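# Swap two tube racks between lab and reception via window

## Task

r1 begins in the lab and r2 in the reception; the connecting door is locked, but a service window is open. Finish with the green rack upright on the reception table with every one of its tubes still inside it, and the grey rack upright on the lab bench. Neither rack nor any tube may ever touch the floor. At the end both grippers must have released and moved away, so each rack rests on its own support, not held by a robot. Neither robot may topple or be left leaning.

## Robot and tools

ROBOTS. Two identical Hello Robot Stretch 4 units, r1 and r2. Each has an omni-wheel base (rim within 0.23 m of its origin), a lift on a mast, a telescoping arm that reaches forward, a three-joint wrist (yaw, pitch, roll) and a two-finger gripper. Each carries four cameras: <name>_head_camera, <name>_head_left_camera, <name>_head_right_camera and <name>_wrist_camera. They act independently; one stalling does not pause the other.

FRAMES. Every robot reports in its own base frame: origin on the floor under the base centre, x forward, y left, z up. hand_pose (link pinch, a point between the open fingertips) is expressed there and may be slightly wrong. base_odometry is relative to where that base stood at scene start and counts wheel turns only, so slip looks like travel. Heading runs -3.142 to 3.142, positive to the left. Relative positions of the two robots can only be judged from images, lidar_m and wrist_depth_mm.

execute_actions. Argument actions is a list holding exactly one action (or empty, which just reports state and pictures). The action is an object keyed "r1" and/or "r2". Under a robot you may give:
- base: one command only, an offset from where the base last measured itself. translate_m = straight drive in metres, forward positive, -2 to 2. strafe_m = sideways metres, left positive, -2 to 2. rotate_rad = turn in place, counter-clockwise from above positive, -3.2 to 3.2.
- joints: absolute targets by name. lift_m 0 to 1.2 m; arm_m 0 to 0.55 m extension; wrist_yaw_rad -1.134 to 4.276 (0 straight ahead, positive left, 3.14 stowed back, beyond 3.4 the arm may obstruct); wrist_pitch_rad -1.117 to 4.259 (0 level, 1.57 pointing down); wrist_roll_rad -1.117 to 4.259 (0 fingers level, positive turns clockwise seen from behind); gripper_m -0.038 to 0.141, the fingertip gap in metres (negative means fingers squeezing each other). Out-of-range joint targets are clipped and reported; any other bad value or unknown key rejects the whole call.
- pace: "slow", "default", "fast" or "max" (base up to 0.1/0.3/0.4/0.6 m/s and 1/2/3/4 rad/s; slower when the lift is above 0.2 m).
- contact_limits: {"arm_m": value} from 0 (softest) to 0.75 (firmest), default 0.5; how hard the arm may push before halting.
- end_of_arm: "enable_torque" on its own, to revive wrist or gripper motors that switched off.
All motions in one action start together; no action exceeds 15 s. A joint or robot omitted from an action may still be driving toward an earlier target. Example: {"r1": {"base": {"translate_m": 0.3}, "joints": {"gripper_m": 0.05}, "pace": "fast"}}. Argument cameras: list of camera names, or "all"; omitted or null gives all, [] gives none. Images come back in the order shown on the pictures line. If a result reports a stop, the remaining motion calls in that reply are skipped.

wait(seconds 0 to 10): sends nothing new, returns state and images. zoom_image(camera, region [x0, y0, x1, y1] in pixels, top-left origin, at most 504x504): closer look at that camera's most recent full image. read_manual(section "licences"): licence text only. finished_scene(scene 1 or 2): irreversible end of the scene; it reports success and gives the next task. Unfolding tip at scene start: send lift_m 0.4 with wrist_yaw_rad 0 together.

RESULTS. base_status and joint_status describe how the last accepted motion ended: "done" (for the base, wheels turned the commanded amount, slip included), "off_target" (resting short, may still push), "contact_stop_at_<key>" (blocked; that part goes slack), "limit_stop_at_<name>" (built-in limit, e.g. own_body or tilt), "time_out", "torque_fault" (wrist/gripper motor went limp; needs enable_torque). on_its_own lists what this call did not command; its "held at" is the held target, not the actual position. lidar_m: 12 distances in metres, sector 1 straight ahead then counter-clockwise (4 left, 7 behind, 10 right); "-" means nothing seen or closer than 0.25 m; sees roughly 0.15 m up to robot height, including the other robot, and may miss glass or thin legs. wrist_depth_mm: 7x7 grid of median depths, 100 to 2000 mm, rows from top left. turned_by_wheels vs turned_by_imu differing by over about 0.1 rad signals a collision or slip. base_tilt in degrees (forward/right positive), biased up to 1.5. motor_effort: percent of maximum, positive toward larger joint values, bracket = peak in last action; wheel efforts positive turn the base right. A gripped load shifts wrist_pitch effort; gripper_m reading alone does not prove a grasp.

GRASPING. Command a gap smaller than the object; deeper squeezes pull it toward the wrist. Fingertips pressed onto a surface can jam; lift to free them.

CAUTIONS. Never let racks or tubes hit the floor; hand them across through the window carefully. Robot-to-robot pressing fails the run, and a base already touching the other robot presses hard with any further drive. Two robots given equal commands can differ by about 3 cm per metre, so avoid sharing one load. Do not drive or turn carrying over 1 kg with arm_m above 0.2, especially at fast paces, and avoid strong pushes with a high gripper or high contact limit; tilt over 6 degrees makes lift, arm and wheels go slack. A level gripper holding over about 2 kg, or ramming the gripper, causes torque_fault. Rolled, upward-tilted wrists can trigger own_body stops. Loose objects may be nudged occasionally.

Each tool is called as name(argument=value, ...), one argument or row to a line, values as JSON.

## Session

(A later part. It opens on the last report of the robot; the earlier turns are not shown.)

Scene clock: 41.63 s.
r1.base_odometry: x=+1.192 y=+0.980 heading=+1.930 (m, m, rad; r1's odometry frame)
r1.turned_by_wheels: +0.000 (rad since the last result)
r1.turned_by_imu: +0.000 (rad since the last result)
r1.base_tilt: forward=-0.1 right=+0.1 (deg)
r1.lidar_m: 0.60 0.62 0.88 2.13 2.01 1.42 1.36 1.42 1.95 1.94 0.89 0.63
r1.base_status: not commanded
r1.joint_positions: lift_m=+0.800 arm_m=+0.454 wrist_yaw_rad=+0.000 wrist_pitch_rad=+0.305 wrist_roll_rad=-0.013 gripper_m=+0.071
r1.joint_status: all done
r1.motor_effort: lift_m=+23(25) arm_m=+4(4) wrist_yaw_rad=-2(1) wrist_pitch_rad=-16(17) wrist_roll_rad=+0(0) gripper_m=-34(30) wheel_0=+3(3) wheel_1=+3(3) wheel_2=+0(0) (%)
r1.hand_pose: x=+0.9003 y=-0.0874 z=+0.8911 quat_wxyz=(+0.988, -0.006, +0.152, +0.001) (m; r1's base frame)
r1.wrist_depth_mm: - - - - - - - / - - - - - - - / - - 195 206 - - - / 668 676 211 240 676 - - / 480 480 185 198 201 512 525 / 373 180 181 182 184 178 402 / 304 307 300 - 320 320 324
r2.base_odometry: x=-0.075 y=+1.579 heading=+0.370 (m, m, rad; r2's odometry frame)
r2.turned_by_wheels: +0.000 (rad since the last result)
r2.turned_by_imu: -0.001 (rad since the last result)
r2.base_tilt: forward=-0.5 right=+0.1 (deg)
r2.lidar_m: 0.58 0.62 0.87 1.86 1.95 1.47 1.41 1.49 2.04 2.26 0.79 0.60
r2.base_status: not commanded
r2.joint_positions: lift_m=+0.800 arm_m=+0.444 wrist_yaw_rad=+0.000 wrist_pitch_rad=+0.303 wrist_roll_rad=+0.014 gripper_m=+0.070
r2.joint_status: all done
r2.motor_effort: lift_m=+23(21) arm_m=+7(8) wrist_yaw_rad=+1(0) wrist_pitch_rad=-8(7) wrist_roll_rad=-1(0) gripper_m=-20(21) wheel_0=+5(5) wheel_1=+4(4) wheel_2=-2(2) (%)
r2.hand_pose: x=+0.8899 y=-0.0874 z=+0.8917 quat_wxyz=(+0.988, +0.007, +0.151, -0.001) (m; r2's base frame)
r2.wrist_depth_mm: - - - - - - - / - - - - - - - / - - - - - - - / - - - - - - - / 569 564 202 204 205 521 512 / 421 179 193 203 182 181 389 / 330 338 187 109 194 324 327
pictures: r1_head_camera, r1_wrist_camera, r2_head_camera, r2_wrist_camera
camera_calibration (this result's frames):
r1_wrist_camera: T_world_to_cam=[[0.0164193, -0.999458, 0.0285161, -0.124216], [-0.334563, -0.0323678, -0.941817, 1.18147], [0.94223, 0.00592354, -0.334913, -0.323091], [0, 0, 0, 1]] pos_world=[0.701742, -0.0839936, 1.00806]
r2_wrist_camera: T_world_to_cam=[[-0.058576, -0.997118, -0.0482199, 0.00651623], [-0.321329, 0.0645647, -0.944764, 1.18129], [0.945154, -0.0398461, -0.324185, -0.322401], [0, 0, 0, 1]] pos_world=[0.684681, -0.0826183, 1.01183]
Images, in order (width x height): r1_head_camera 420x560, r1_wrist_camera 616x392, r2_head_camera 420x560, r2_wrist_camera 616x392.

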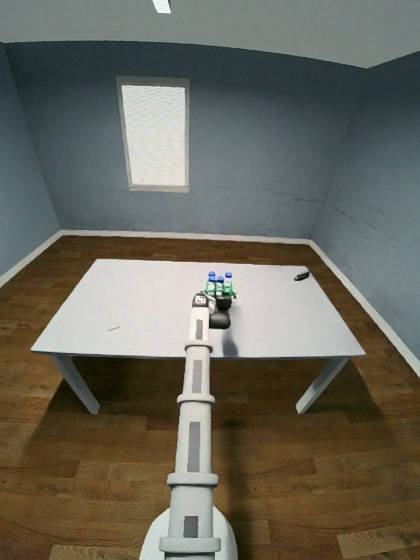

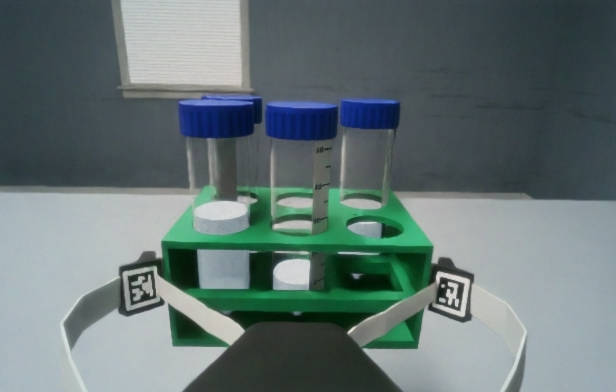

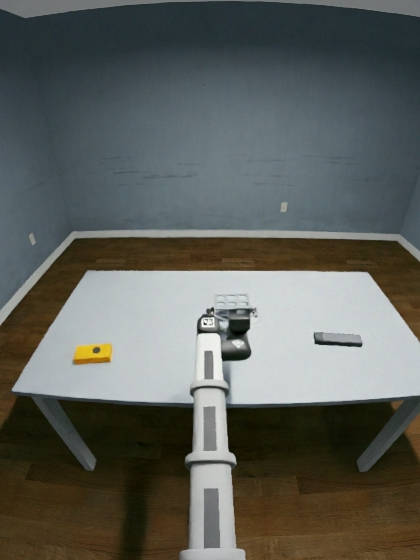

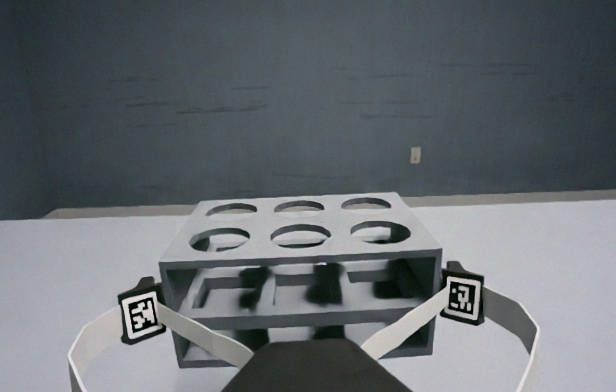

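execute_actions(
  actions=[
    {"r1":{"joints":{"arm_m":0.1,"lift_m":0.95},"pace":"slow"},"r2":{"joints":{"arm_m":0.1,"lift_m":0.95},"pace":"slow"}},
  ],
  cameras=[],
)

execute_actions(
  actions=[
    {"r1":{"base":{"rotate_rad":1.58},"pace":"slow"},"r2":{"base":{"rotate_rad":-1.58},"pace":"slow"}},
  ],
  cameras=["r1_head_camera","r2_head_camera","r1_head_left_camera","r2_head_left_camera"],
)

Scene clock: 49.63 s.
r1.base_odometry: x=+1.192 y=+0.980 heading=+1.930 (m, m, rad; r1's odometry frame)
r1.turned_by_wheels: +0.000 (rad since the last result)
r1.turned_by_imu: -0.001 (rad since the last result)
r1.base_tilt: forward=-0.1 right=+0.0 (deg)
r1.lidar_m: 0.50 0.60 0.82 2.18 1.98 1.40 1.33 1.40 1.93 1.94 0.89 0.64
r1.base_status: not commanded
r1.joint_positions: lift_m=+0.950 arm_m=+0.101 wrist_yaw_rad=+0.000 wrist_pitch_rad=+0.305 wrist_roll_rad=-0.013 gripper_m=+0.071
r1.joint_status: all done
r1.motor_effort: lift_m=+23(23) arm_m=-4(9) wrist_yaw_rad=-2(2) wrist_pitch_rad=-17(17) wrist_roll_rad=+0(0) gripper_m=-34(33) wheel_0=+2(3) wheel_1=+3(3) wheel_2=+0(0) (%)
r1.hand_pose: x=+0.5468 y=-0.0874 z=+1.0411 quat_wxyz=(+0.988, -0.006, +0.152, +0.001) (m; r1's base frame)
r1.wrist_depth_mm: - - - - - - - / - - - - - - - / - - 196 206 - - - / - - 211 241 1078 - - / 759 788 184 197 201 831 878 / 597 180 181 182 183 178 654 / 488 504 480 - 512 521 512
r2.base_odometry: x=-0.075 y=+1.579 heading=+0.370 (m, m, rad; r2's odometry frame)
r2.turned_by_wheels: +0.000 (rad since the last result)
r2.turned_by_imu: -0.003 (rad since the last result)
r2.base_tilt: forward=-0.5 right=+0.0 (deg)
r2.lidar_m: 0.54 0.64 0.88 1.86 1.95 1.47 1.41 1.50 2.06 2.27 0.81 0.61
r2.base_status: not commanded
r2.joint_positions: lift_m=+0.950 arm_m=+0.101 wrist_yaw_rad=+0.000 wrist_pitch_rad=+0.303 wrist_roll_rad=+0.014 gripper_m=+0.070
r2.joint_status: all done
r2.motor_effort: lift_m=+23(25) arm_m=-7(7) wrist_yaw_rad=+0(2) wrist_pitch_rad=-9(11) wrist_roll_rad=-1(1) gripper_m=-21(20) wheel_0=+5(5) wheel_1=+4(4) wheel_2=-2(2) (%)
r2.hand_pose: x=+0.5475 y=-0.0874 z=+1.0417 quat_wxyz=(+0.988, +0.007, +0.151, -0.001) (m; r2's base frame)
r2.wrist_depth_mm: - - - - - - - / - - - - - - - / - - - - - - - / - - - - - - - / 917 917 203 203 204 842 842 / 683 178 193 202 183 181 603 / 530 554 187 109 194 525 512
pictures: none
No camera images: the call's "cameras" was empty. Leave "cameras" out to get every camera's image.

Scene clock: 52.50 s.
r1.base_odometry: x=+1.192 y=+0.980 heading=-2.774 (m, m, rad; r1's odometry frame)
r1.turned_by_wheels: +1.579 (rad since the last result)
r1.turned_by_imu: +1.565 (rad since the last result)
r1.base_tilt: forward=-0.1 right=+0.0 (deg)
r1.lidar_m: 0.50 1.96 1.42 1.36 1.41 1.94 1.93 0.90 0.64 0.57 0.62 0.89
r1.base_status: done
r1.joint_positions: lift_m=+0.950 arm_m=+0.101 wrist_yaw_rad=+0.000 wrist_pitch_rad=+0.305 wrist_roll_rad=-0.013 gripper_m=+0.071
r1.joint_status: not commanded
r1.motor_effort: lift_m=+23(23) arm_m=-5(5) wrist_yaw_rad=-2(0) wrist_pitch_rad=-17(17) wrist_roll_rad=+0(0) gripper_m=-31(32) wheel_0=-3(6) wheel_1=-2(8) wheel_2=-3(6) (%)
r1.hand_pose: x=+0.5468 y=-0.0874 z=+1.0411 quat_wxyz=(+0.988, -0.006, +0.152, +0.001) (m; r1's base frame)
r1.wrist_depth_mm: 1708 1708 1708 1808 - - 1808 / 1808 1863 1756 1808 - - 1863 / 1921 - 196 1983 - - - / - - 211 241 - - - / - - 185 198 202 - - / 1708 180 181 182 183 178 1863 / 1430 1397 1397 - 1499 1499 1464
r2.base_odometry: x=-0.076 y=+1.579 heading=-1.209 (m, m, rad; r2's odometry frame)
r2.turned_by_wheels: -1.579 (rad since the last result)
r2.turned_by_imu: -1.565 (rad since the last result)
r2.base_tilt: forward=-0.5 right=+0.1 (deg)
r2.lidar_m: 0.51 0.82 0.60 0.58 0.61 0.86 1.87 1.95 1.44 1.41 1.49 2.03
r2.base_status: done
r2.joint_positions: lift_m=+0.950 arm_m=+0.101 wrist_yaw_rad=+0.000 wrist_pitch_rad=+0.303 wrist_roll_rad=+0.014 gripper_m=+0.070
r2.joint_status: not commanded
r2.motor_effort: lift_m=+23(23) arm_m=-7(7) wrist_yaw_rad=+2(0) wrist_pitch_rad=-10(10) wrist_roll_rad=-1(1) gripper_m=-20(18) wheel_0=+7(12) wheel_1=+6(9) wheel_2=+3(9) (%)
r2.hand_pose: x=+0.5475 y=-0.0875 z=+1.0417 quat_wxyz=(+0.988, +0.007, +0.151, -0.001) (m; r2's base frame)
r2.wrist_depth_mm: - - 1921 1921 1983 1983 1863 / - - - - - - 1983 / - - - - - - 1983 / - - - - - - 1983 / - - 202 203 205 - - / - 179 193 202 183 182 1808 / 1618 1618 187 109 195 1537 1537
pictures: r1_head_camera, r1_head_left_camera, r2_head_camera, r2_head_left_camera
Images, in order (width x height): r1_head_camera 420x560, r1_head_left_camera 420x672, r2_head_camera 420x560, r2_head_left_camera 420x672.

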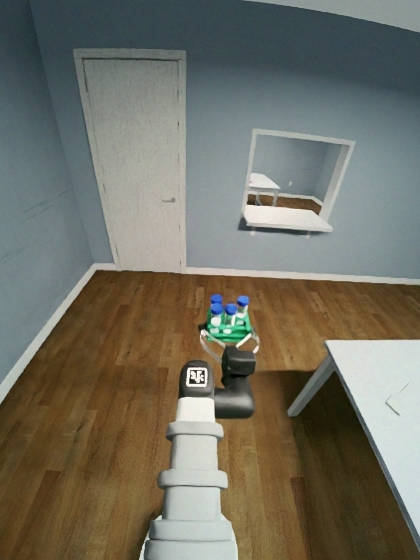

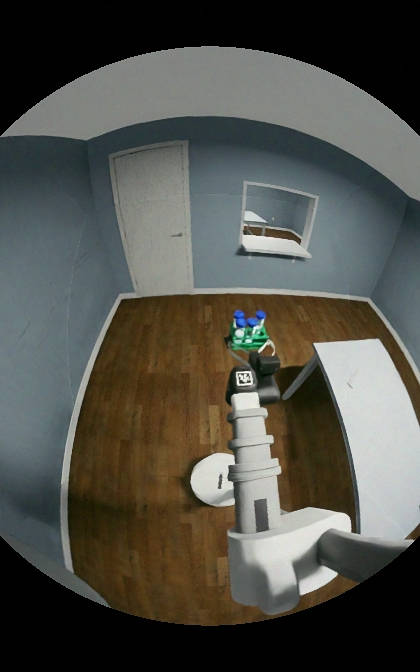

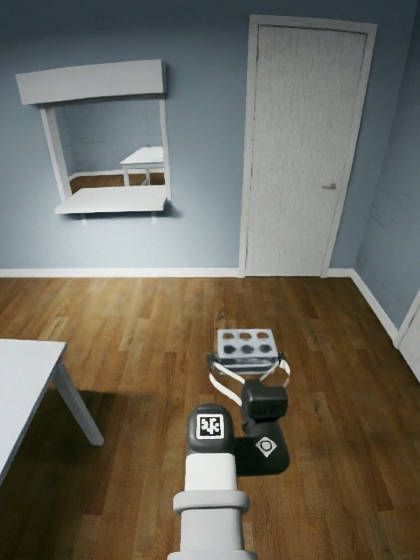

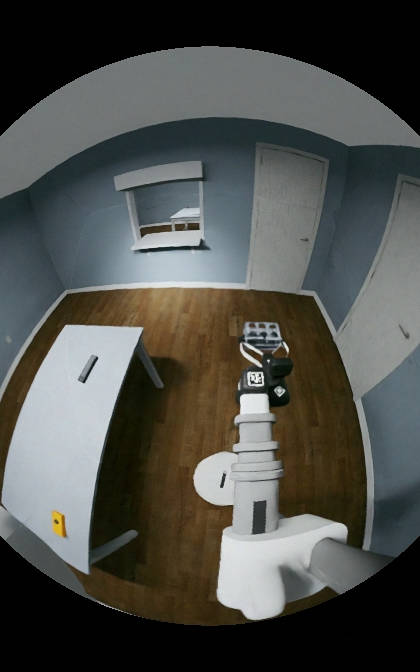

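execute_actions(
  actions=[
    {"r1":{"base":{"translate_m":1.2},"joints":{"lift_m":1.05}},"r2":{"base":{"translate_m":1.2},"joints":{"lift_m":1.05}}},
  ],
  cameras=[],
)

execute_actions(
  actions=[
    {"r1":{"base":{"strafe_m":-0.9}},"r2":{"base":{"strafe_m":0.54}}},
  ],
  cameras=["r1_head_camera","r2_head_camera"],
)

Scene clock: 60.33 s.
r1.base_odometry: x=+0.072 y=+0.549 heading=-2.774 (m, m, rad; r1's odometry frame)
r1.turned_by_wheels: +0.000 (rad since the last result)
r1.turned_by_imu: -0.003 (rad since the last result)
r1.base_tilt: forward=-0.1 right=+0.0 (deg)
r1.lidar_m: 0.48 1.09 1.41 1.35 1.41 1.92 3.21 0.89 0.81 3.36 1.29 1.00
r1.base_status: done
r1.joint_positions: lift_m=+1.050 arm_m=+0.101 wrist_yaw_rad=+0.000 wrist_pitch_rad=+0.305 wrist_roll_rad=-0.013 gripper_m=+0.071
r1.joint_status: all done
r1.motor_effort: lift_m=+22(24) arm_m=-4(5) wrist_yaw_rad=-2(2) wrist_pitch_rad=-17(17) wrist_roll_rad=+0(0) gripper_m=-34(35) wheel_0=+3(7) wheel_1=+3(7) wheel_2=+0(11) (%)
r1.hand_pose: x=+0.5468 y=-0.0874 z=+1.1411 quat_wxyz=(+0.988, -0.006, +0.152, +0.001) (m; r1's base frame)
r1.wrist_depth_mm: 676 683 699 715 707 - - / 707 723 723 732 732 - - / 750 750 196 768 798 - - / 788 778 235 218 798 - - / 831 809 185 188 201 946 960 / 878 181 180 182 183 178 723 / 931 946 960 - 976 976 991
r2.base_odometry: x=+0.350 y=+0.457 heading=-1.208 (m, m, rad; r2's odometry frame)
r2.turned_by_wheels: +0.001 (rad since the last result)
r2.turned_by_imu: -0.003 (rad since the last result)
r2.base_tilt: forward=-0.5 right=+0.1 (deg)
r2.lidar_m: 0.55 1.09 1.50 1.34 0.69 0.83 3.09 2.00 1.43 1.42 1.50 1.25
r2.base_status: done
r2.joint_positions: lift_m=+1.050 arm_m=+0.101 wrist_yaw_rad=+0.000 wrist_pitch_rad=+0.304 wrist_roll_rad=+0.014 gripper_m=+0.070
r2.joint_status: all done
r2.motor_effort: lift_m=+23(21) arm_m=-7(7) wrist_yaw_rad=+2(1) wrist_pitch_rad=-9(8) wrist_roll_rad=+0(1) gripper_m=-21(20) wheel_0=+5(12) wheel_1=+5(8) wheel_2=-2(11) (%)
r2.hand_pose: x=+0.5475 y=-0.0874 z=+1.1417 quat_wxyz=(+0.988, +0.007, +0.151, -0.001) (m; r2's base frame)
r2.wrist_depth_mm: - 842 831 820 820 820 831 / - 878 866 866 854 854 842 / - 904 917 904 891 904 891 / - 960 931 946 917 931 931 / 1042 991 203 204 205 991 991 / 820 178 193 203 183 181 1042 / 1098 1118 187 109 195 1098 1138
pictures: none
No camera images: the call's "cameras" was empty. Leave "cameras" out to get every camera's image.

Scene clock: 64.67 s.
r1.base_odometry: x=-0.252 y=+1.389 heading=-2.774 (m, m, rad; r1's odometry frame)
r1.turned_by_wheels: +0.000 (rad since the last result)
r1.turned_by_imu: -0.001 (rad since the last result)
r1.base_tilt: forward=-0.1 right=+0.0 (deg)
r1.lidar_m: 0.47 0.92 1.56 2.26 2.35 0.52 0.47 0.57 2.53 2.46 1.59 0.95
r1.base_status: done
r1.joint_positions: lift_m=+1.050 arm_m=+0.101 wrist_yaw_rad=+0.000 wrist_pitch_rad=+0.305 wrist_roll_rad=-0.013 gripper_m=+0.071
r1.joint_status: not commanded
r1.motor_effort: lift_m=+22(22) arm_m=-4(4) wrist_yaw_rad=-2(3) wrist_pitch_rad=-16(18) wrist_roll_rad=+0(0) gripper_m=-31(32) wheel_0=+2(11) wheel_1=-1(12) wheel_2=+0(0) (%)
r1.hand_pose: x=+0.5468 y=-0.0874 z=+1.1411 quat_wxyz=(+0.988, -0.006, +0.152, +0.001) (m; r1's base frame)
r1.wrist_depth_mm: 820 - - - - 732 715 / 798 - 1756 - - 759 750 / 788 - 233 169 - 798 788 / 831 - 236 217 - 831 842 / 842 878 184 188 201 891 891 / 683 180 181 182 183 177 931 / 946 991 976 - 960 1008 1025
r2.base_odometry: x=+0.855 y=+0.649 heading=-1.209 (m, m, rad; r2's odometry frame)
r2.turned_by_wheels: +0.000 (rad since the last result)
r2.turned_by_imu: +0.002 (rad since the last result)
r2.base_tilt: forward=-0.5 right=+0.1 (deg)
r2.lidar_m: 0.53 1.10 1.84 2.77 0.49 0.37 0.36 2.75 2.03 1.95 1.70 1.29
r2.base_status: done
r2.joint_positions: lift_m=+1.050 arm_m=+0.101 wrist_yaw_rad=+0.000 wrist_pitch_rad=+0.304 wrist_roll_rad=+0.014 gripper_m=+0.070
r2.joint_status: not commanded
r2.motor_effort: lift_m=+23(23) arm_m=-7(7) wrist_yaw_rad=+1(1) wrist_pitch_rad=-10(10) wrist_roll_rad=+0(0) gripper_m=-21(22) wheel_0=-6(10) wheel_1=+3(12) wheel_2=+0(1) (%)
r2.hand_pose: x=+0.5475 y=-0.0874 z=+1.1417 quat_wxyz=(+0.988, +0.007, +0.151, -0.001) (m; r2's base frame)
r2.wrist_depth_mm: - - - - 854 866 866 / - - - - 878 891 878 / - - - - 917 931 946 / - - - 1281 946 976 976 / 1042 1042 202 204 205 1008 1042 / 866 179 193 203 183 181 1078 / 1118 1138 187 109 195 1138 1138
pictures: r1_head_camera, r2_head_camera
Images, in order (width x height): r1_head_camera 420x560, r2_head_camera 420x560.

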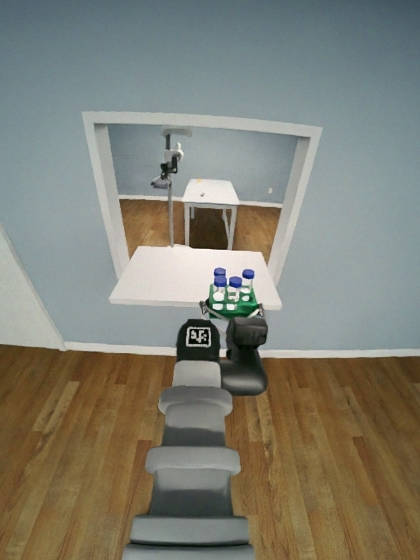

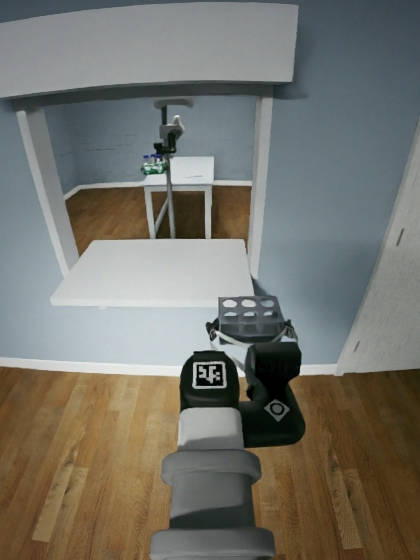

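execute_actions(
  actions=[
    {"r2":{"base":{"strafe_m":0.22}},"r1":{"base":{"translate_m":0.4}}},
  ],
  cameras=[],
)

execute_actions(
  actions=[
    {"r2":{"base":{"translate_m":0.5}},"r1":{"joints":{"arm_m":0.3},"pace":"slow"}},
  ],
  cameras=["r1_head_camera","r2_head_camera","r1_wrist_camera","r2_wrist_camera"],
)

Scene clock: 73.33 s.
r1.base_odometry: x=-0.625 y=+1.245 heading=-2.773 (m, m, rad; r1's odometry frame)
r1.turned_by_wheels: +0.000 (rad since the last result)
r1.turned_by_imu: -0.002 (rad since the last result)
r1.base_tilt: forward=+0.0 right=+0.0 (deg)
r1.lidar_m: 0.47 0.51 1.01 2.27 2.37 0.90 0.86 0.94 2.55 2.46 1.00 0.50
r1.base_status: done
r1.joint_positions: lift_m=+1.050 arm_m=+0.101 wrist_yaw_rad=+0.000 wrist_pitch_rad=+0.305 wrist_roll_rad=-0.013 gripper_m=+0.071
r1.joint_status: not commanded
r1.motor_effort: lift_m=+22(22) arm_m=-4(4) wrist_yaw_rad=-3(2) wrist_pitch_rad=-17(17) wrist_roll_rad=+0(0) gripper_m=-31(33) wheel_0=+2(9) wheel_1=+1(7) wheel_2=+0(10) (%)
r1.hand_pose: x=+0.5468 y=-0.0874 z=+1.1411 quat_wxyz=(+0.988, -0.006, +0.152, +0.001) (m; r1's base frame)
r1.wrist_depth_mm: - - - - - - - / - - - - - - 480 / - - 235 169 - - 480 / - - 236 218 - - 477 / - - 185 188 200 - 477 / 676 180 180 182 184 178 473 / 549 559 544 - 585 585 492
r2.base_odometry: x=+1.060 y=+0.727 heading=-1.209 (m, m, rad; r2's odometry frame)
r2.turned_by_wheels: +0.000 (rad since the last result)
r2.turned_by_imu: -0.001 (rad since the last result)
r2.base_tilt: forward=-0.5 right=+0.1 (deg)
r2.lidar_m: 0.55 1.10 1.85 2.55 0.49 0.37 0.34 0.39 2.23 2.18 1.72 1.08
r2.base_status: done
r2.joint_positions: lift_m=+1.050 arm_m=+0.101 wrist_yaw_rad=+0.000 wrist_pitch_rad=+0.304 wrist_roll_rad=+0.014 gripper_m=+0.070
r2.joint_status: not commanded
r2.motor_effort: lift_m=+23(23) arm_m=-7(7) wrist_yaw_rad=+0(0) wrist_pitch_rad=-9(11) wrist_roll_rad=-1(1) gripper_m=-18(20) wheel_0=-4(16) wheel_1=+2(10) wheel_2=+0(0) (%)
r2.hand_pose: x=+0.5475 y=-0.0874 z=+1.1417 quat_wxyz=(+0.988, +0.007, +0.151, -0.001) (m; r2's base frame)
r2.wrist_depth_mm: 891 - - - - 854 866 / 878 - - - - 904 891 / 931 - - - - 960 946 / 991 - - - 1078 1008 991 / 991 1025 202 204 205 1042 1025 / 1060 179 193 202 184 182 1098 / 1138 1160 187 109 195 1160 1160
pictures: none
No camera images: the call's "cameras" was empty. Leave "cameras" out to get every camera's image.

Scene clock: 76.63 s.
r1.base_odometry: x=-0.625 y=+1.245 heading=-2.773 (m, m, rad; r1's odometry frame)
r1.turned_by_wheels: +0.000 (rad since the last result)
r1.turned_by_imu: +0.000 (rad since the last result)
r1.base_tilt: forward=-0.1 right=+0.0 (deg)
r1.lidar_m: 0.48 0.50 1.02 2.23 2.36 0.94 0.86 0.95 2.55 2.46 1.02 0.51
r1.base_status: not commanded
r1.joint_positions: lift_m=+1.050 arm_m=+0.299 wrist_yaw_rad=+0.000 wrist_pitch_rad=+0.305 wrist_roll_rad=-0.013 gripper_m=+0.071
r1.joint_status: all done
r1.motor_effort: lift_m=+22(22) arm_m=+4(2) wrist_yaw_rad=-2(2) wrist_pitch_rad=-17(16) wrist_roll_rad=+0(0) gripper_m=-29(31) wheel_0=+2(2) wheel_1=+1(1) wheel_2=+0(0) (%)
r1.hand_pose: x=+0.7453 y=-0.0874 z=+1.1411 quat_wxyz=(+0.988, -0.006, +0.152, +0.001) (m; r1's base frame)
r1.wrist_depth_mm: - - 991 - - - - / - - 741 - - - - / - 517 234 206 - - - / - - 236 218 - - - / - - 185 187 201 - - / 1863 180 181 182 183 178 - / 554 564 544 - 585 585 1618
r2.base_odometry: x=+1.238 y=+0.259 heading=-1.208 (m, m, rad; r2's odometry frame)
r2.turned_by_wheels: +0.001 (rad since the last result)
r2.turned_by_imu: -0.001 (rad since the last result)
r2.base_tilt: forward=-0.4 right=+0.0 (deg)
r2.lidar_m: 0.54 0.59 1.14 2.54 2.68 0.87 0.85 3.06 2.27 2.19 1.07 0.56
r2.base_status: done
r2.joint_positions: lift_m=+1.050 arm_m=+0.101 wrist_yaw_rad=+0.000 wrist_pitch_rad=+0.304 wrist_roll_rad=+0.014 gripper_m=+0.070
r2.joint_status: not commanded
r2.motor_effort: lift_m=+22(23) arm_m=-7(7) wrist_yaw_rad=+1(1) wrist_pitch_rad=-10(9) wrist_roll_rad=+0(0) gripper_m=-21(19) wheel_0=+7(11) wheel_1=+3(10) wheel_2=+0(11) (%)
r2.hand_pose: x=+0.5475 y=-0.0874 z=+1.1417 quat_wxyz=(+0.988, +0.007, +0.151, -0.001) (m; r2's base frame)
r2.wrist_depth_mm: - - - - - - 480 / - - 768 - - - 488 / - 539 - - - - 500 / - - - - - - 500 / - - 202 204 206 - 504 / 768 179 193 203 182 181 508 / 603 615 187 109 195 597 521
pictures: r1_head_camera, r1_wrist_camera, r2_head_camera, r2_wrist_camera
camera_calibration (this result's frames):
r1_wrist_camera: T_world_to_cam=[[0.0165651, -0.999456, 0.0285098, -0.128863], [-0.334595, -0.0324108, -0.941804, 1.36512], [0.942216, 0.00606186, -0.33495, -0.0932306], [0, 0, 0, 1]] pos_world=[0.546741, -0.0839827, 1.25812]
r2_wrist_camera: T_world_to_cam=[[-0.0584624, -0.997125, -0.0482079, -0.00153037], [-0.321459, 0.0645219, -0.944723, 1.30749], [0.945117, -0.0397339, -0.324307, 0.0825045], [0, 0, 0, 1]] pos_world=[0.34224, -0.0826097, 1.2619]
Images, in order (width x height): r1_head_camera 420x560, r1_wrist_camera 616x392, r2_head_camera 420x560, r2_wrist_camera 616x392.

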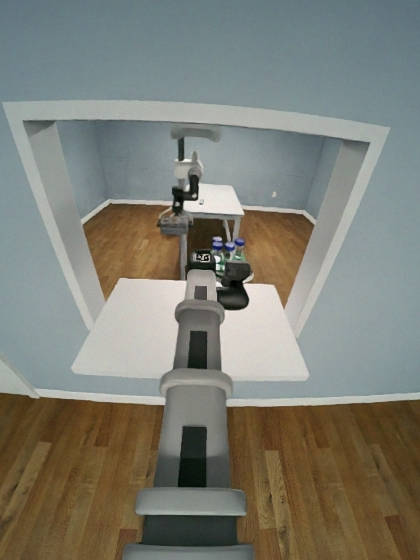

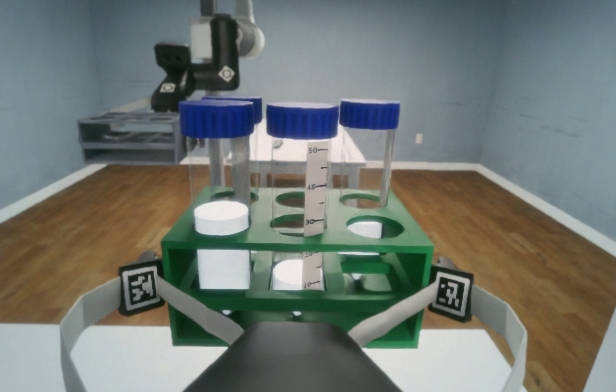

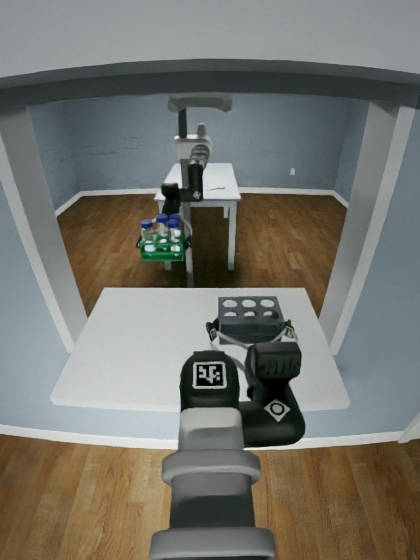

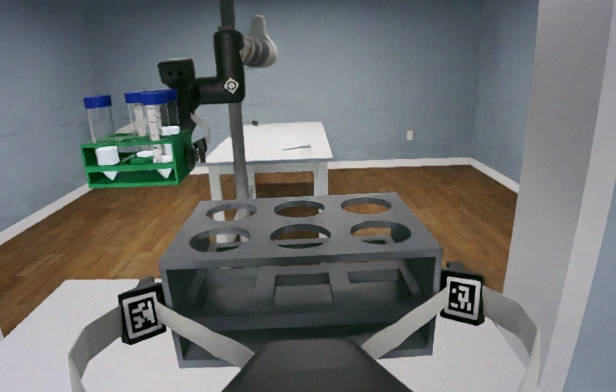

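execute_actions(
  actions=[
    {"r2":{"joints":{"arm_m":0.33},"pace":"slow"},"r1":{"joints":{"lift_m":0.83},"pace":"slow"}},
  ],
  cameras=[],
)

execute_actions(
  actions=[
    {"r2":{"joints":{"lift_m":0.81},"pace":"slow"},"r1":{"joints":{"lift_m":0.81},"pace":"slow"}},
  ],
  cameras=["r1_head_camera","r2_head_camera","r1_wrist_camera","r2_wrist_camera"],
)

Scene clock: 82.10 s.
r1.base_odometry: x=-0.625 y=+1.245 heading=-2.773 (m, m, rad; r1's odometry frame)
r1.turned_by_wheels: +0.000 (rad since the last result)
r1.turned_by_imu: -0.001 (rad since the last result)
r1.base_tilt: forward=+0.0 right=+0.1 (deg)
r1.lidar_m: 0.48 0.50 1.01 2.26 2.36 0.92 0.86 0.89 2.56 2.46 1.00 0.50
r1.base_status: not commanded
r1.joint_positions: lift_m=+0.830 arm_m=+0.299 wrist_yaw_rad=+0.000 wrist_pitch_rad=+0.305 wrist_roll_rad=-0.013 gripper_m=+0.071
r1.joint_status: all done
r1.motor_effort: lift_m=+15(20) arm_m=+4(4) wrist_yaw_rad=-2(2) wrist_pitch_rad=-17(17) wrist_roll_rad=+0(0) gripper_m=-34(32) wheel_0=+2(2) wheel_1=+1(1) wheel_2=+0(0) (%)
r1.hand_pose: x=+0.7453 y=-0.0874 z=+0.9218 quat_wxyz=(+0.988, -0.006, +0.152, +0.001) (m; r1's base frame)
r1.wrist_depth_mm: - - - - - - - / - - - - - - - / - - 234 167 - - - / - - 236 217 - - - / 449 455 185 189 202 484 - / 345 180 181 182 183 178 373 / 283 287 279 - 296 298 300
r2.base_odometry: x=+1.238 y=+0.259 heading=-1.208 (m, m, rad; r2's odometry frame)
r2.turned_by_wheels: +0.000 (rad since the last result)
r2.turned_by_imu: -0.002 (rad since the last result)
r2.base_tilt: forward=-0.4 right=+0.1 (deg)
r2.lidar_m: 0.53 0.57 1.12 2.55 2.67 0.89 0.86 3.07 2.27 2.21 1.06 0.56
r2.base_status: not commanded
r2.joint_positions: lift_m=+1.050 arm_m=+0.329 wrist_yaw_rad=+0.000 wrist_pitch_rad=+0.304 wrist_roll_rad=+0.014 gripper_m=+0.070
r2.joint_status: all done
r2.motor_effort: lift_m=+23(22) arm_m=+8(8) wrist_yaw_rad=+1(1) wrist_pitch_rad=-11(9) wrist_roll_rad=-1(0) gripper_m=-20(19) wheel_0=+7(7) wheel_1=+3(4) wheel_2=+0(0) (%)
r2.hand_pose: x=+0.7749 y=-0.0874 z=+1.1417 quat_wxyz=(+0.988, +0.007, +0.151, -0.001) (m; r2's base frame)
r2.wrist_depth_mm: - - - - - - - / - - - - - - - / - - 1098 - - - - / - - 597 - - - - / - - 202 204 204 - - / - 178 193 202 183 181 - / 351 397 187 109 194 585 1576
pictures: none
No camera images: the call's "cameras" was empty. Leave "cameras" out to get every camera's image.

Scene clock: 84.73 s.
r1.base_odometry: x=-0.625 y=+1.245 heading=-2.773 (m, m, rad; r1's odometry frame)
r1.turned_by_wheels: +0.000 (rad since the last result)
r1.turned_by_imu: +0.000 (rad since the last result)
r1.base_tilt: forward=-0.1 right=+0.0 (deg)
r1.lidar_m: 0.47 0.51 0.98 2.24 2.36 0.91 0.86 0.88 2.52 2.45 1.01 0.49
r1.base_status: not commanded
r1.joint_positions: lift_m=+0.810 arm_m=+0.299 wrist_yaw_rad=+0.000 wrist_pitch_rad=+0.305 wrist_roll_rad=-0.013 gripper_m=+0.071
r1.joint_status: all done
r1.motor_effort: lift_m=+15(15) arm_m=+4(4) wrist_yaw_rad=-2(2) wrist_pitch_rad=-17(17) wrist_roll_rad=+0(0) gripper_m=-34(33) wheel_0=+2(2) wheel_1=+1(1) wheel_2=+0(0) (%)
r1.hand_pose: x=+0.7453 y=-0.0874 z=+0.9017 quat_wxyz=(+0.988, -0.006, +0.152, +0.001) (m; r1's base frame)
r1.wrist_depth_mm: - - 535 - - - - / - 492 530 - - - - / 433 466 236 167 - - - / 315 329 236 217 569 - - / 384 387 184 187 201 436 477 / 315 180 181 182 183 178 340 / 258 262 254 - 268 271 273
r2.base_odometry: x=+1.238 y=+0.259 heading=-1.208 (m, m, rad; r2's odometry frame)
r2.turned_by_wheels: +0.000 (rad since the last result)
r2.turned_by_imu: -0.001 (rad since the last result)
r2.base_tilt: forward=-0.5 right=+0.0 (deg)
r2.lidar_m: 0.54 0.57 1.12 2.54 2.66 0.88 0.84 3.07 2.27 2.20 1.06 0.55
r2.base_status: not commanded
r2.joint_positions: lift_m=+0.810 arm_m=+0.329 wrist_yaw_rad=+0.000 wrist_pitch_rad=+0.304 wrist_roll_rad=+0.014 gripper_m=+0.070
r2.joint_status: all done
r2.motor_effort: lift_m=+16(22) arm_m=+7(7) wrist_yaw_rad=+2(2) wrist_pitch_rad=-9(9) wrist_roll_rad=+0(1) gripper_m=-21(21) wheel_0=+7(7) wheel_1=+4(4) wheel_2=+0(0) (%)
r2.hand_pose: x=+0.7749 y=-0.0874 z=+0.9022 quat_wxyz=(+0.988, +0.007, +0.151, -0.001) (m; r2's base frame)
r2.wrist_depth_mm: - - 661 - - - - / - 500 559 - - - - / 424 466 - - - - - / 317 332 - - - - - / 298 421 202 204 205 439 433 / 357 178 193 202 183 182 332 / 279 285 187 109 195 277 268
pictures: r1_head_camera, r1_wrist_camera, r2_head_camera, r2_wrist_camera
camera_calibration (this result's frames):
r1_wrist_camera: T_world_to_cam=[[0.0165636, -0.999456, 0.0285104, -0.122038], [-0.334559, -0.0324107, -0.941817, 1.13966], [0.942229, 0.0060615, -0.334914, -0.17346], [0, 0, 0, 1]] pos_world=[0.546744, -0.0839827, 1.01874]
r2_wrist_camera: T_world_to_cam=[[-0.0585024, -0.997123, -0.048208, 0.000242905], [-0.321457, 0.0645349, -0.944723, 1.15438], [0.945115, -0.0397717, -0.324307, -0.210128], [0, 0, 0, 1]] pos_world=[0.569691, -0.0826126, 1.02243]
Images, in order (width x height): r1_head_camera 420x560, r1_wrist_camera 616x392, r2_head_camera 420x560, r2_wrist_camera 616x392.

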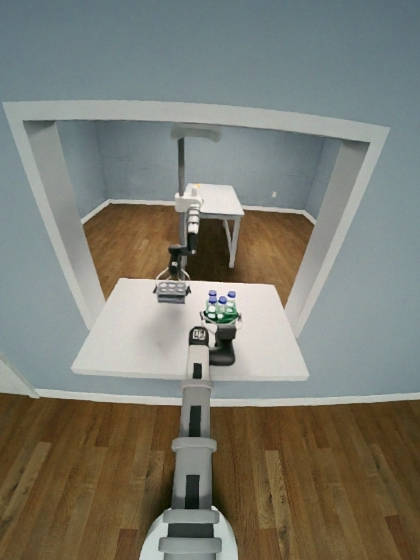

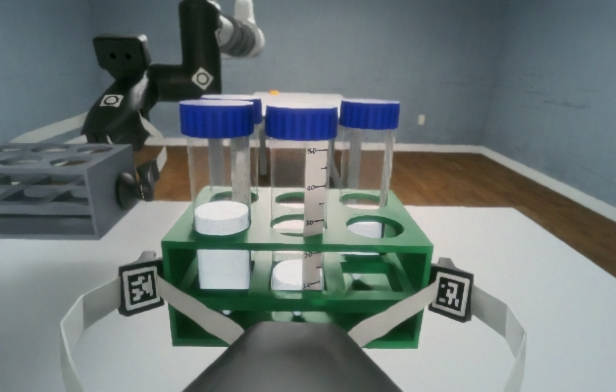

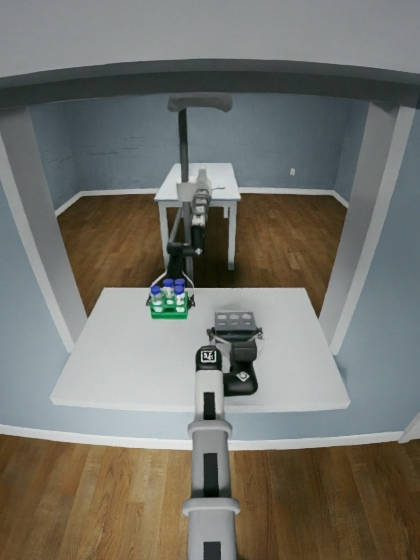

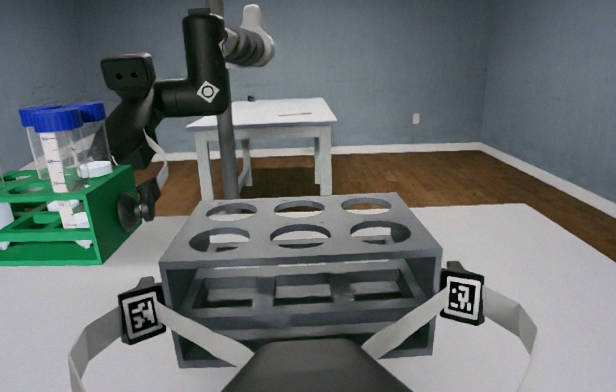

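execute_actions(
  actions=[
    {"r2":{"joints":{"lift_m":0.765},"pace":"slow"},"r1":{"joints":{"lift_m":0.765},"pace":"slow"}},
  ],
  cameras=["r1_wrist_camera","r2_wrist_camera"],
)

Scene clock: 87.13 s.
r1.base_odometry: x=-0.625 y=+1.245 heading=-2.773 (m, m, rad; r1's odometry frame)
r1.turned_by_wheels: +0.000 (rad since the last result)
r1.turned_by_imu: +0.000 (rad since the last result)
r1.base_tilt: forward=-0.1 right=+0.0 (deg)
r1.lidar_m: 0.47 0.50 1.02 2.26 2.34 0.90 0.84 0.93 2.51 2.46 1.05 0.48
r1.base_status: not commanded
r1.joint_positions: lift_m=+0.765 arm_m=+0.299 wrist_yaw_rad=+0.000 wrist_pitch_rad=+0.305 wrist_roll_rad=-0.013 gripper_m=+0.071
r1.joint_status: all done
r1.motor_effort: lift_m=+15(13) arm_m=+4(4) wrist_yaw_rad=-2(2) wrist_pitch_rad=-17(16) wrist_roll_rad=+0(0) gripper_m=-34(33) wheel_0=+2(2) wheel_1=+1(1) wheel_2=+0(0) (%)
r1.hand_pose: x=+0.7453 y=-0.0874 z=+0.8568 quat_wxyz=(+0.988, -0.006, +0.152, +0.001) (m; r1's base frame)
r1.wrist_depth_mm: - - 539 - - - - / - 492 530 - - - - / 433 466 234 167 - - - / 315 327 236 217 445 496 - / 301 304 185 187 201 343 347 / 247 180 181 182 183 177 265 / 203 205 199 - 211 213 213
r2.base_odometry: x=+1.238 y=+0.259 heading=-1.208 (m, m, rad; r2's odometry frame)
r2.turned_by_wheels: +0.000 (rad since the last result)
r2.turned_by_imu: -0.001 (rad since the last result)
r2.base_tilt: forward=-0.5 right=+0.1 (deg)
r2.lidar_m: 0.54 0.57 1.11 2.54 2.67 0.87 0.84 3.06 2.28 2.20 1.08 0.56
r2.base_status: not commanded
r2.joint_positions: lift_m=+0.765 arm_m=+0.329 wrist_yaw_rad=+0.000 wrist_pitch_rad=+0.304 wrist_roll_rad=+0.014 gripper_m=+0.070
r2.joint_status: all done
r2.motor_effort: lift_m=+16(16) arm_m=+8(8) wrist_yaw_rad=+0(2) wrist_pitch_rad=-9(8) wrist_roll_rad=-1(1) gripper_m=-20(21) wheel_0=+7(6) wheel_1=+4(3) wheel_2=+0(0) (%)
r2.hand_pose: x=+0.7749 y=-0.0874 z=+0.8572 quat_wxyz=(+0.988, +0.007, +0.151, -0.001) (m; r2's base frame)
r2.wrist_depth_mm: - - 661 - - - - / - 504 549 - - - - / 424 466 - - - - - / 317 334 535 521 473 496 530 / 300 330 202 204 206 347 338 / 279 178 193 202 183 181 260 / 218 224 187 109 195 216 210
pictures: r1_wrist_camera, r2_wrist_camera
camera_calibration (this result's frames):
r1_wrist_camera: T_world_to_cam=[[0.0165642, -0.999456, 0.0285101, -0.120755], [-0.334575, -0.0324108, -0.941812, 1.09729], [0.942224, 0.00606154, -0.33493, -0.188512], [0, 0, 0, 1]] pos_world=[0.546746, -0.0839827, 0.973745]
r2_wrist_camera: T_world_to_cam=[[-0.0585024, -0.997123, -0.0482078, -0.00192648], [-0.321457, 0.0645347, -0.944723, 1.11187], [0.945115, -0.0397718, -0.324307, -0.224722], [0, 0, 0, 1]] pos_world=[0.569693, -0.0826125, 0.977434]
Images, in order (width x height): r1_wrist_camera 616x392, r2_wrist_camera 616x392.

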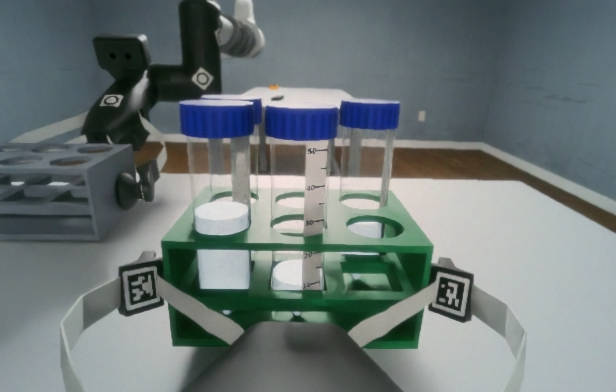

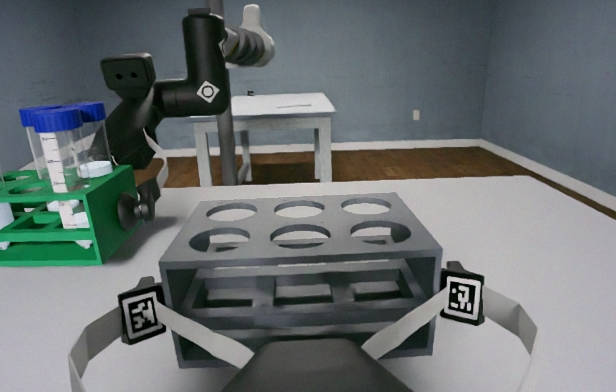

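execute_actions(
  actions=[
    {"r2":{"joints":{"lift_m":0.747},"pace":"slow"},"r1":{"joints":{"lift_m":0.749},"pace":"slow"}},
  ],
  cameras=[],
)

execute_actions(
  actions=[
    {"r2":{"joints":{"gripper_m":0.141}},"r1":{"joints":{"gripper_m":0.141}}},
  ],
  cameras=[],
)

execute_actions(
  actions=[
    {"r2":{"joints":{"arm_m":0.05}},"r1":{"joints":{"arm_m":0.05}}},
  ],
  cameras=["r1_head_camera","r2_head_camera"],
)

Scene clock: 90.33 s.
r1.base_odometry: x=-0.625 y=+1.245 heading=-2.773 (m, m, rad; r1's odometry frame)
r1.turned_by_wheels: +0.000 (rad since the last result)
r1.turned_by_imu: +0.000 (rad since the last result)
r1.base_tilt: forward=-0.1 right=+0.1 (deg)
r1.lidar_m: 0.48 0.49 1.00 2.23 2.36 0.92 0.81 0.91 2.55 2.45 1.02 0.50
r1.base_status: not commanded
r1.joint_positions: lift_m=+0.749 arm_m=+0.299 wrist_yaw_rad=+0.000 wrist_pitch_rad=+0.305 wrist_roll_rad=-0.013 gripper_m=+0.071
r1.joint_status: all done
r1.motor_effort: lift_m=+15(14) arm_m=+5(4) wrist_yaw_rad=-2(2) wrist_pitch_rad=-17(17) wrist_roll_rad=+0(0) gripper_m=-31(33) wheel_0=+2(2) wheel_1=+1(1) wheel_2=+0(0) (%)
r1.hand_pose: x=+0.7453 y=-0.0874 z=+0.8407 quat_wxyz=(+0.988, -0.006, +0.152, +0.001) (m; r1's base frame)
r1.wrist_depth_mm: - - 530 - - - - / - 492 535 - - - - / 415 430 233 167 - - - / 314 330 236 218 402 449 - / 287 290 185 189 202 310 315 / 224 181 181 183 183 178 239 / 182 186 187 - 190 191 193
r2.base_odometry: x=+1.238 y=+0.259 heading=-1.208 (m, m, rad; r2's odometry frame)
r2.turned_by_wheels: +0.000 (rad since the last result)
r2.turned_by_imu: -0.001 (rad since the last result)
r2.base_tilt: forward=-0.5 right=+0.1 (deg)
r2.lidar_m: 0.55 0.57 1.12 2.54 2.66 0.87 0.84 3.06 2.27 2.21 1.05 0.56
r2.base_status: not commanded
r2.joint_positions: lift_m=+0.747 arm_m=+0.329 wrist_yaw_rad=+0.000 wrist_pitch_rad=+0.304 wrist_roll_rad=+0.014 gripper_m=+0.070
r2.joint_status: all done
r2.motor_effort: lift_m=+16(14) arm_m=+8(7) wrist_yaw_rad=+0(1) wrist_pitch_rad=-9(10) wrist_roll_rad=+0(0) gripper_m=-19(20) wheel_0=+7(7) wheel_1=+4(3) wheel_2=+0(0) (%)
r2.hand_pose: x=+0.7749 y=-0.0874 z=+0.8392 quat_wxyz=(+0.988, +0.007, +0.151, -0.001) (m; r2's base frame)
r2.wrist_depth_mm: - - 661 - - - - / - 500 554 - - - - / 415 469 - - - - - / 314 334 473 462 415 439 430 / 298 309 202 203 204 307 301 / 249 179 193 203 183 181 230 / 193 199 187 109 189 191 -
pictures: none
No camera images: the call's "cameras" was empty. Leave "cameras" out to get every camera's image.

Scene clock: 92.07 s.
r1.base_odometry: x=-0.625 y=+1.245 heading=-2.773 (m, m, rad; r1's odometry frame)
r1.turned_by_wheels: +0.000 (rad since the last result)
r1.turned_by_imu: +0.000 (rad since the last result)
r1.base_tilt: forward=-0.1 right=+0.0 (deg)
r1.lidar_m: 0.46 0.49 1.00 2.26 2.36 0.90 0.86 0.92 2.54 2.46 1.03 0.51
r1.base_status: not commanded
r1.joint_positions: lift_m=+0.749 arm_m=+0.299 wrist_yaw_rad=+0.000 wrist_pitch_rad=+0.303 wrist_roll_rad=-0.013 gripper_m=+0.141
r1.joint_status: all done
r1.motor_effort: lift_m=+15(15) arm_m=+4(4) wrist_yaw_rad=-2(2) wrist_pitch_rad=-8(18) wrist_roll_rad=+0(0) gripper_m=-1(30) wheel_0=+2(2) wheel_1=+1(1) wheel_2=+0(0) (%)
r1.hand_pose: x=+0.7455 y=-0.0874 z=+0.8415 quat_wxyz=(+0.989, -0.006, +0.151, +0.001) (m; r1's base frame)
r1.wrist_depth_mm: - - 539 - - - - / - 484 544 - - - - / - 466 191 190 - - - / 293 334 259 258 413 455 - / 274 278 203 213 214 315 319 / 229 212 206 166 211 230 242 / 185 186 197 - 200 195 195
r2.base_odometry: x=+1.238 y=+0.259 heading=-1.208 (m, m, rad; r2's odometry frame)
r2.turned_by_wheels: +0.000 (rad since the last result)
r2.turned_by_imu: -0.001 (rad since the last result)
r2.base_tilt: forward=-0.5 right=+0.0 (deg)
r2.lidar_m: 0.55 0.56 1.13 2.55 2.66 0.89 0.85 3.07 2.26 2.20 1.07 0.55
r2.base_status: not commanded
r2.joint_positions: lift_m=+0.747 arm_m=+0.329 wrist_yaw_rad=+0.000 wrist_pitch_rad=+0.303 wrist_roll_rad=+0.014 gripper_m=+0.141
r2.joint_status: all done
r2.motor_effort: lift_m=+16(16) arm_m=+7(7) wrist_yaw_rad=+1(1) wrist_pitch_rad=-10(12) wrist_roll_rad=-1(1) gripper_m=-1(18) wheel_0=+7(7) wheel_1=+4(3) wheel_2=+0(0) (%)
r2.hand_pose: x=+0.7750 y=-0.0874 z=+0.8394 quat_wxyz=(+0.989, +0.007, +0.151, -0.001) (m; r2's base frame)
r2.wrist_depth_mm: - - 661 - - - - / - 500 559 - - - - / 297 473 - - - - - / 301 338 477 466 449 442 433 / 283 310 220 226 220 309 304 / 251 205 206 205 207 218 233 / 204 200 206 109 202 193 195
pictures: none
No camera images: the call's "cameras" was empty. Leave "cameras" out to get every camera's image.

Scene clock: 94.03 s.
r1.base_odometry: x=-0.625 y=+1.245 heading=-2.773 (m, m, rad; r1's odometry frame)
r1.turned_by_wheels: +0.000 (rad since the last result)
r1.turned_by_imu: +0.000 (rad since the last result)
r1.base_tilt: forward=-0.1 right=+0.0 (deg)
r1.lidar_m: 0.49 0.50 1.02 2.26 2.36 0.90 0.86 0.92 2.54 2.46 1.04 0.55
r1.base_status: not commanded
r1.joint_positions: lift_m=+0.749 arm_m=+0.051 wrist_yaw_rad=+0.000 wrist_pitch_rad=+0.302 wrist_roll_rad=-0.013 gripper_m=+0.141
r1.joint_status: all done
r1.motor_effort: lift_m=+15(15) arm_m=-4(6) wrist_yaw_rad=-2(2) wrist_pitch_rad=-9(8) wrist_roll_rad=+0(0) gripper_m=+0(1) wheel_0=+2(2) wheel_1=+1(1) wheel_2=+0(0) (%)
r1.hand_pose: x=+0.4971 y=-0.0874 z=+0.8416 quat_wxyz=(+0.989, -0.006, +0.151, +0.001) (m; r1's base frame)
r1.wrist_depth_mm: - - - - - - 484 / - - 1255 - - - 480 / 707 535 647 480 - - 480 / 418 424 430 430 452 462 452 / 294 281 306 310 315 320 322 / 242 243 242 166 246 249 253 / 535 535 530 - 544 549 559
r2.base_odometry: x=+1.238 y=+0.259 heading=-1.208 (m, m, rad; r2's odometry frame)
r2.turned_by_wheels: +0.000 (rad since the last result)
r2.turned_by_imu: -0.001 (rad since the last result)
r2.base_tilt: forward=-0.5 right=+0.1 (deg)
r2.lidar_m: 0.53 0.58 1.13 2.54 2.67 0.88 0.85 3.07 2.26 2.21 1.05 0.56
r2.base_status: not commanded
r2.joint_positions: lift_m=+0.747 arm_m=+0.051 wrist_yaw_rad=+0.000 wrist_pitch_rad=+0.302 wrist_roll_rad=+0.014 gripper_m=+0.141
r2.joint_status: all done
r2.motor_effort: lift_m=+16(16) arm_m=-7(7) wrist_yaw_rad=+1(1) wrist_pitch_rad=-5(9) wrist_roll_rad=-1(0) gripper_m=-2(0) wheel_0=+7(7) wheel_1=+3(3) wheel_2=+0(0) (%)
r2.hand_pose: x=+0.4976 y=-0.0874 z=+0.8395 quat_wxyz=(+0.989, +0.007, +0.151, -0.001) (m; r2's base frame)
r2.wrist_depth_mm: - - - - - - 477 / - - 1042 - - - 488 / - 615 750 732 798 691 496 / 508 492 469 462 455 445 436 / 338 336 332 325 320 314 304 / 287 204 281 286 285 286 293 / 585 574 574 109 585 585 585
pictures: r1_head_camera, r2_head_camera
Images, in order (width x height): r1_head_camera 420x560, r2_head_camera 420x560.

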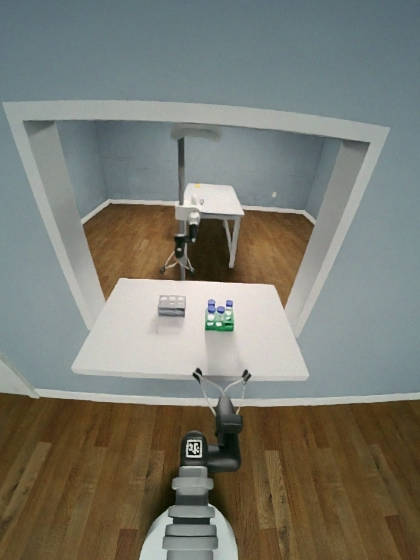

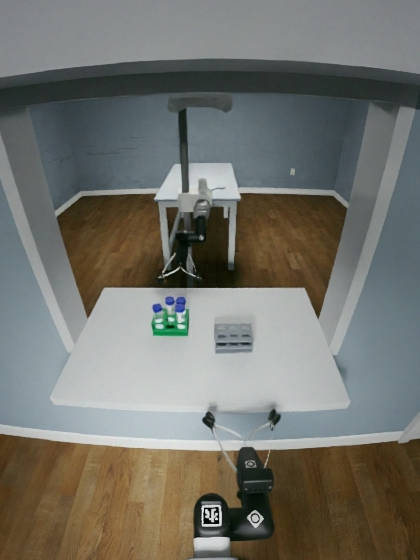

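execute_actions(
  actions=[
    {"r2":{"base":{"strafe_m":0.225}},"r1":{"base":{"strafe_m":0.225}}},
  ],
  cameras=[],
)

execute_actions(
  actions=[
    {"r2":{"joints":{"arm_m":0.25}},"r1":{"joints":{"arm_m":0.2}}},
  ],
  cameras=["r1_wrist_camera","r2_wrist_camera"],
)

Scene clock: 97.13 s.
r1.base_odometry: x=-0.544 y=+1.035 heading=-2.774 (m, m, rad; r1's odometry frame)
r1.turned_by_wheels: +0.000 (rad since the last result)
r1.turned_by_imu: -0.001 (rad since the last result)
r1.base_tilt: forward=+0.0 right=-0.1 (deg)
r1.lidar_m: 0.46 0.50 1.04 2.02 2.12 2.91 0.87 0.89 2.78 2.69 0.72 0.54
r1.base_status: done
r1.joint_positions: lift_m=+0.749 arm_m=+0.051 wrist_yaw_rad=+0.000 wrist_pitch_rad=+0.302 wrist_roll_rad=-0.013 gripper_m=+0.141
r1.joint_status: not commanded
r1.motor_effort: lift_m=+15(15) arm_m=-4(4) wrist_yaw_rad=-1(1) wrist_pitch_rad=-9(8) wrist_roll_rad=+0(0) gripper_m=+0(1) wheel_0=-2(11) wheel_1=-1(11) wheel_2=+0(1) (%)
r1.hand_pose: x=+0.4971 y=-0.0874 z=+0.8416 quat_wxyz=(+0.989, -0.006, +0.151, +0.001) (m; r1's base frame)
r1.wrist_depth_mm: 484 - - - - - - / 480 - - - 1042 - - / 484 - 741 569 842 484 - / 415 421 433 442 449 442 455 / 294 281 307 309 314 322 322 / 240 240 241 166 244 248 253 / 530 535 535 - 535 554 554
r2.base_odometry: x=+1.448 y=+0.339 heading=-1.208 (m, m, rad; r2's odometry frame)
r2.turned_by_wheels: +0.000 (rad since the last result)
r2.turned_by_imu: +0.000 (rad since the last result)
r2.base_tilt: forward=-0.5 right=+0.1 (deg)
r2.lidar_m: 0.55 0.57 1.13 2.31 2.43 0.88 0.85 0.87 2.49 2.43 0.76 0.57
r2.base_status: done
r2.joint_positions: lift_m=+0.747 arm_m=+0.051 wrist_yaw_rad=+0.000 wrist_pitch_rad=+0.302 wrist_roll_rad=+0.014 gripper_m=+0.141
r2.joint_status: not commanded
r2.motor_effort: lift_m=+16(16) arm_m=-7(7) wrist_yaw_rad=+0(2) wrist_pitch_rad=-9(8) wrist_roll_rad=-1(0) gripper_m=-2(1) wheel_0=-3(12) wheel_1=+2(16) wheel_2=+0(1) (%)
r2.hand_pose: x=+0.4976 y=-0.0874 z=+0.8395 quat_wxyz=(+0.989, +0.007, +0.151, -0.001) (m; r2's base frame)
r2.wrist_depth_mm: 530 - - - 1281 - - / 535 - - - 1060 - - / 530 - - 603 798 539 778 / 496 496 477 473 455 445 439 / 338 338 332 325 320 312 306 / 296 204 290 293 294 296 574 / 597 591 591 109 585 591 597
pictures: none
No camera images: the call's "cameras" was empty. Leave "cameras" out to get every camera's image.

Scene clock: 98.83 s.
r1.base_odometry: x=-0.544 y=+1.035 heading=-2.774 (m, m, rad; r1's odometry frame)
r1.turned_by_wheels: +0.000 (rad since the last result)
r1.turned_by_imu: +0.000 (rad since the last result)
r1.base_tilt: forward=-0.1 right=+0.0 (deg)
r1.lidar_m: 0.46 0.52 1.01 2.04 2.12 2.92 0.87 0.93 2.78 2.66 0.68 0.51
r1.base_status: not commanded
r1.joint_positions: lift_m=+0.749 arm_m=+0.199 wrist_yaw_rad=+0.000 wrist_pitch_rad=+0.302 wrist_roll_rad=-0.013 gripper_m=+0.141
r1.joint_status: all done
r1.motor_effort: lift_m=+15(15) arm_m=+4(8) wrist_yaw_rad=-2(1) wrist_pitch_rad=-8(9) wrist_roll_rad=+0(0) gripper_m=-2(0) wheel_0=-1(1) wheel_1=-1(1) wheel_2=+0(0) (%)
r1.hand_pose: x=+0.6456 y=-0.0874 z=+0.8416 quat_wxyz=(+0.989, -0.006, +0.151, +0.001) (m; r1's base frame)
r1.wrist_depth_mm: - - - - 1138 - - / - - - - 1042 - - / - - - - 1229 627 654 / 413 421 397 387 449 322 312 / 291 281 303 306 310 298 301 / 229 213 215 166 220 231 244 / 186 187 198 - 201 195 196
r2.base_odometry: x=+1.448 y=+0.339 heading=-1.208 (m, m, rad; r2's odometry frame)
r2.turned_by_wheels: +0.000 (rad since the last result)
r2.turned_by_imu: -0.001 (rad since the last result)
r2.base_tilt: forward=-0.4 right=+0.1 (deg)
r2.lidar_m: 0.55 0.59 1.14 2.31 2.43 0.88 0.83 0.89 2.51 2.42 0.75 0.57
r2.base_status: not commanded
r2.joint_positions: lift_m=+0.747 arm_m=+0.249 wrist_yaw_rad=+0.000 wrist_pitch_rad=+0.302 wrist_roll_rad=+0.014 gripper_m=+0.141
r2.joint_status: all done
r2.motor_effort: lift_m=+16(16) arm_m=+8(7) wrist_yaw_rad=+0(2) wrist_pitch_rad=-4(8) wrist_roll_rad=-1(0) gripper_m=-2(2) wheel_0=-3(3) wheel_1=+2(1) wheel_2=+0(0) (%)
r2.hand_pose: x=+0.6950 y=-0.0874 z=+0.8396 quat_wxyz=(+0.989, +0.007, +0.151, -0.001) (m; r2's base frame)
r2.wrist_depth_mm: - - - - 1118 - - / - - - - 1160 - - / - - - 418 1229 661 - / 508 488 407 377 445 330 320 / 336 332 329 325 317 293 286 / 251 205 228 248 224 218 233 / 204 202 209 109 203 193 195
pictures: r1_wrist_camera, r2_wrist_camera
camera_calibration (this result's frames):
r1_wrist_camera: T_world_to_cam=[[0.0164964, -0.999456, 0.0285616, -0.118665], [-0.331591, -0.0324175, -0.942866, 1.04863], [0.943279, 0.00608311, -0.331946, -0.102827], [0, 0, 0, 1]] pos_world=[0.446669, -0.083981, 0.957977]
r2_wrist_camera: T_world_to_cam=[[-0.0583474, -0.997128, -0.0482825, -0.00747061], [-0.320262, 0.064505, -0.94513, 1.06901], [0.94553, -0.0396829, -0.323106, -0.156251], [0, 0, 0, 1]] pos_world=[0.489667, -0.082606, 0.959505]
Images, in order (width x height): r1_wrist_camera 616x392, r2_wrist_camera 616x392.

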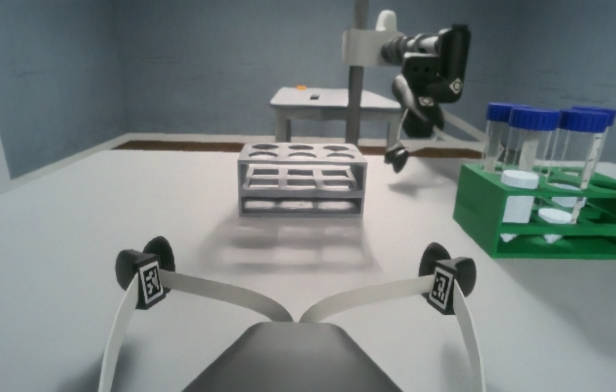

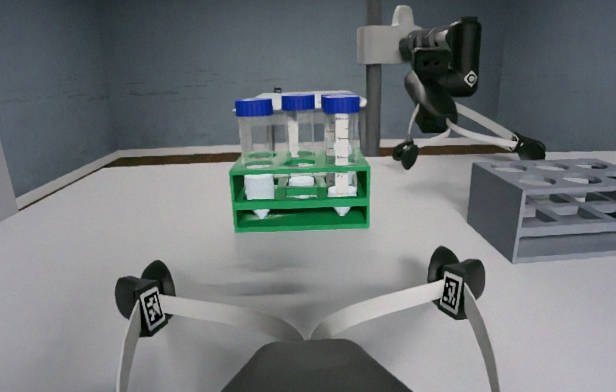

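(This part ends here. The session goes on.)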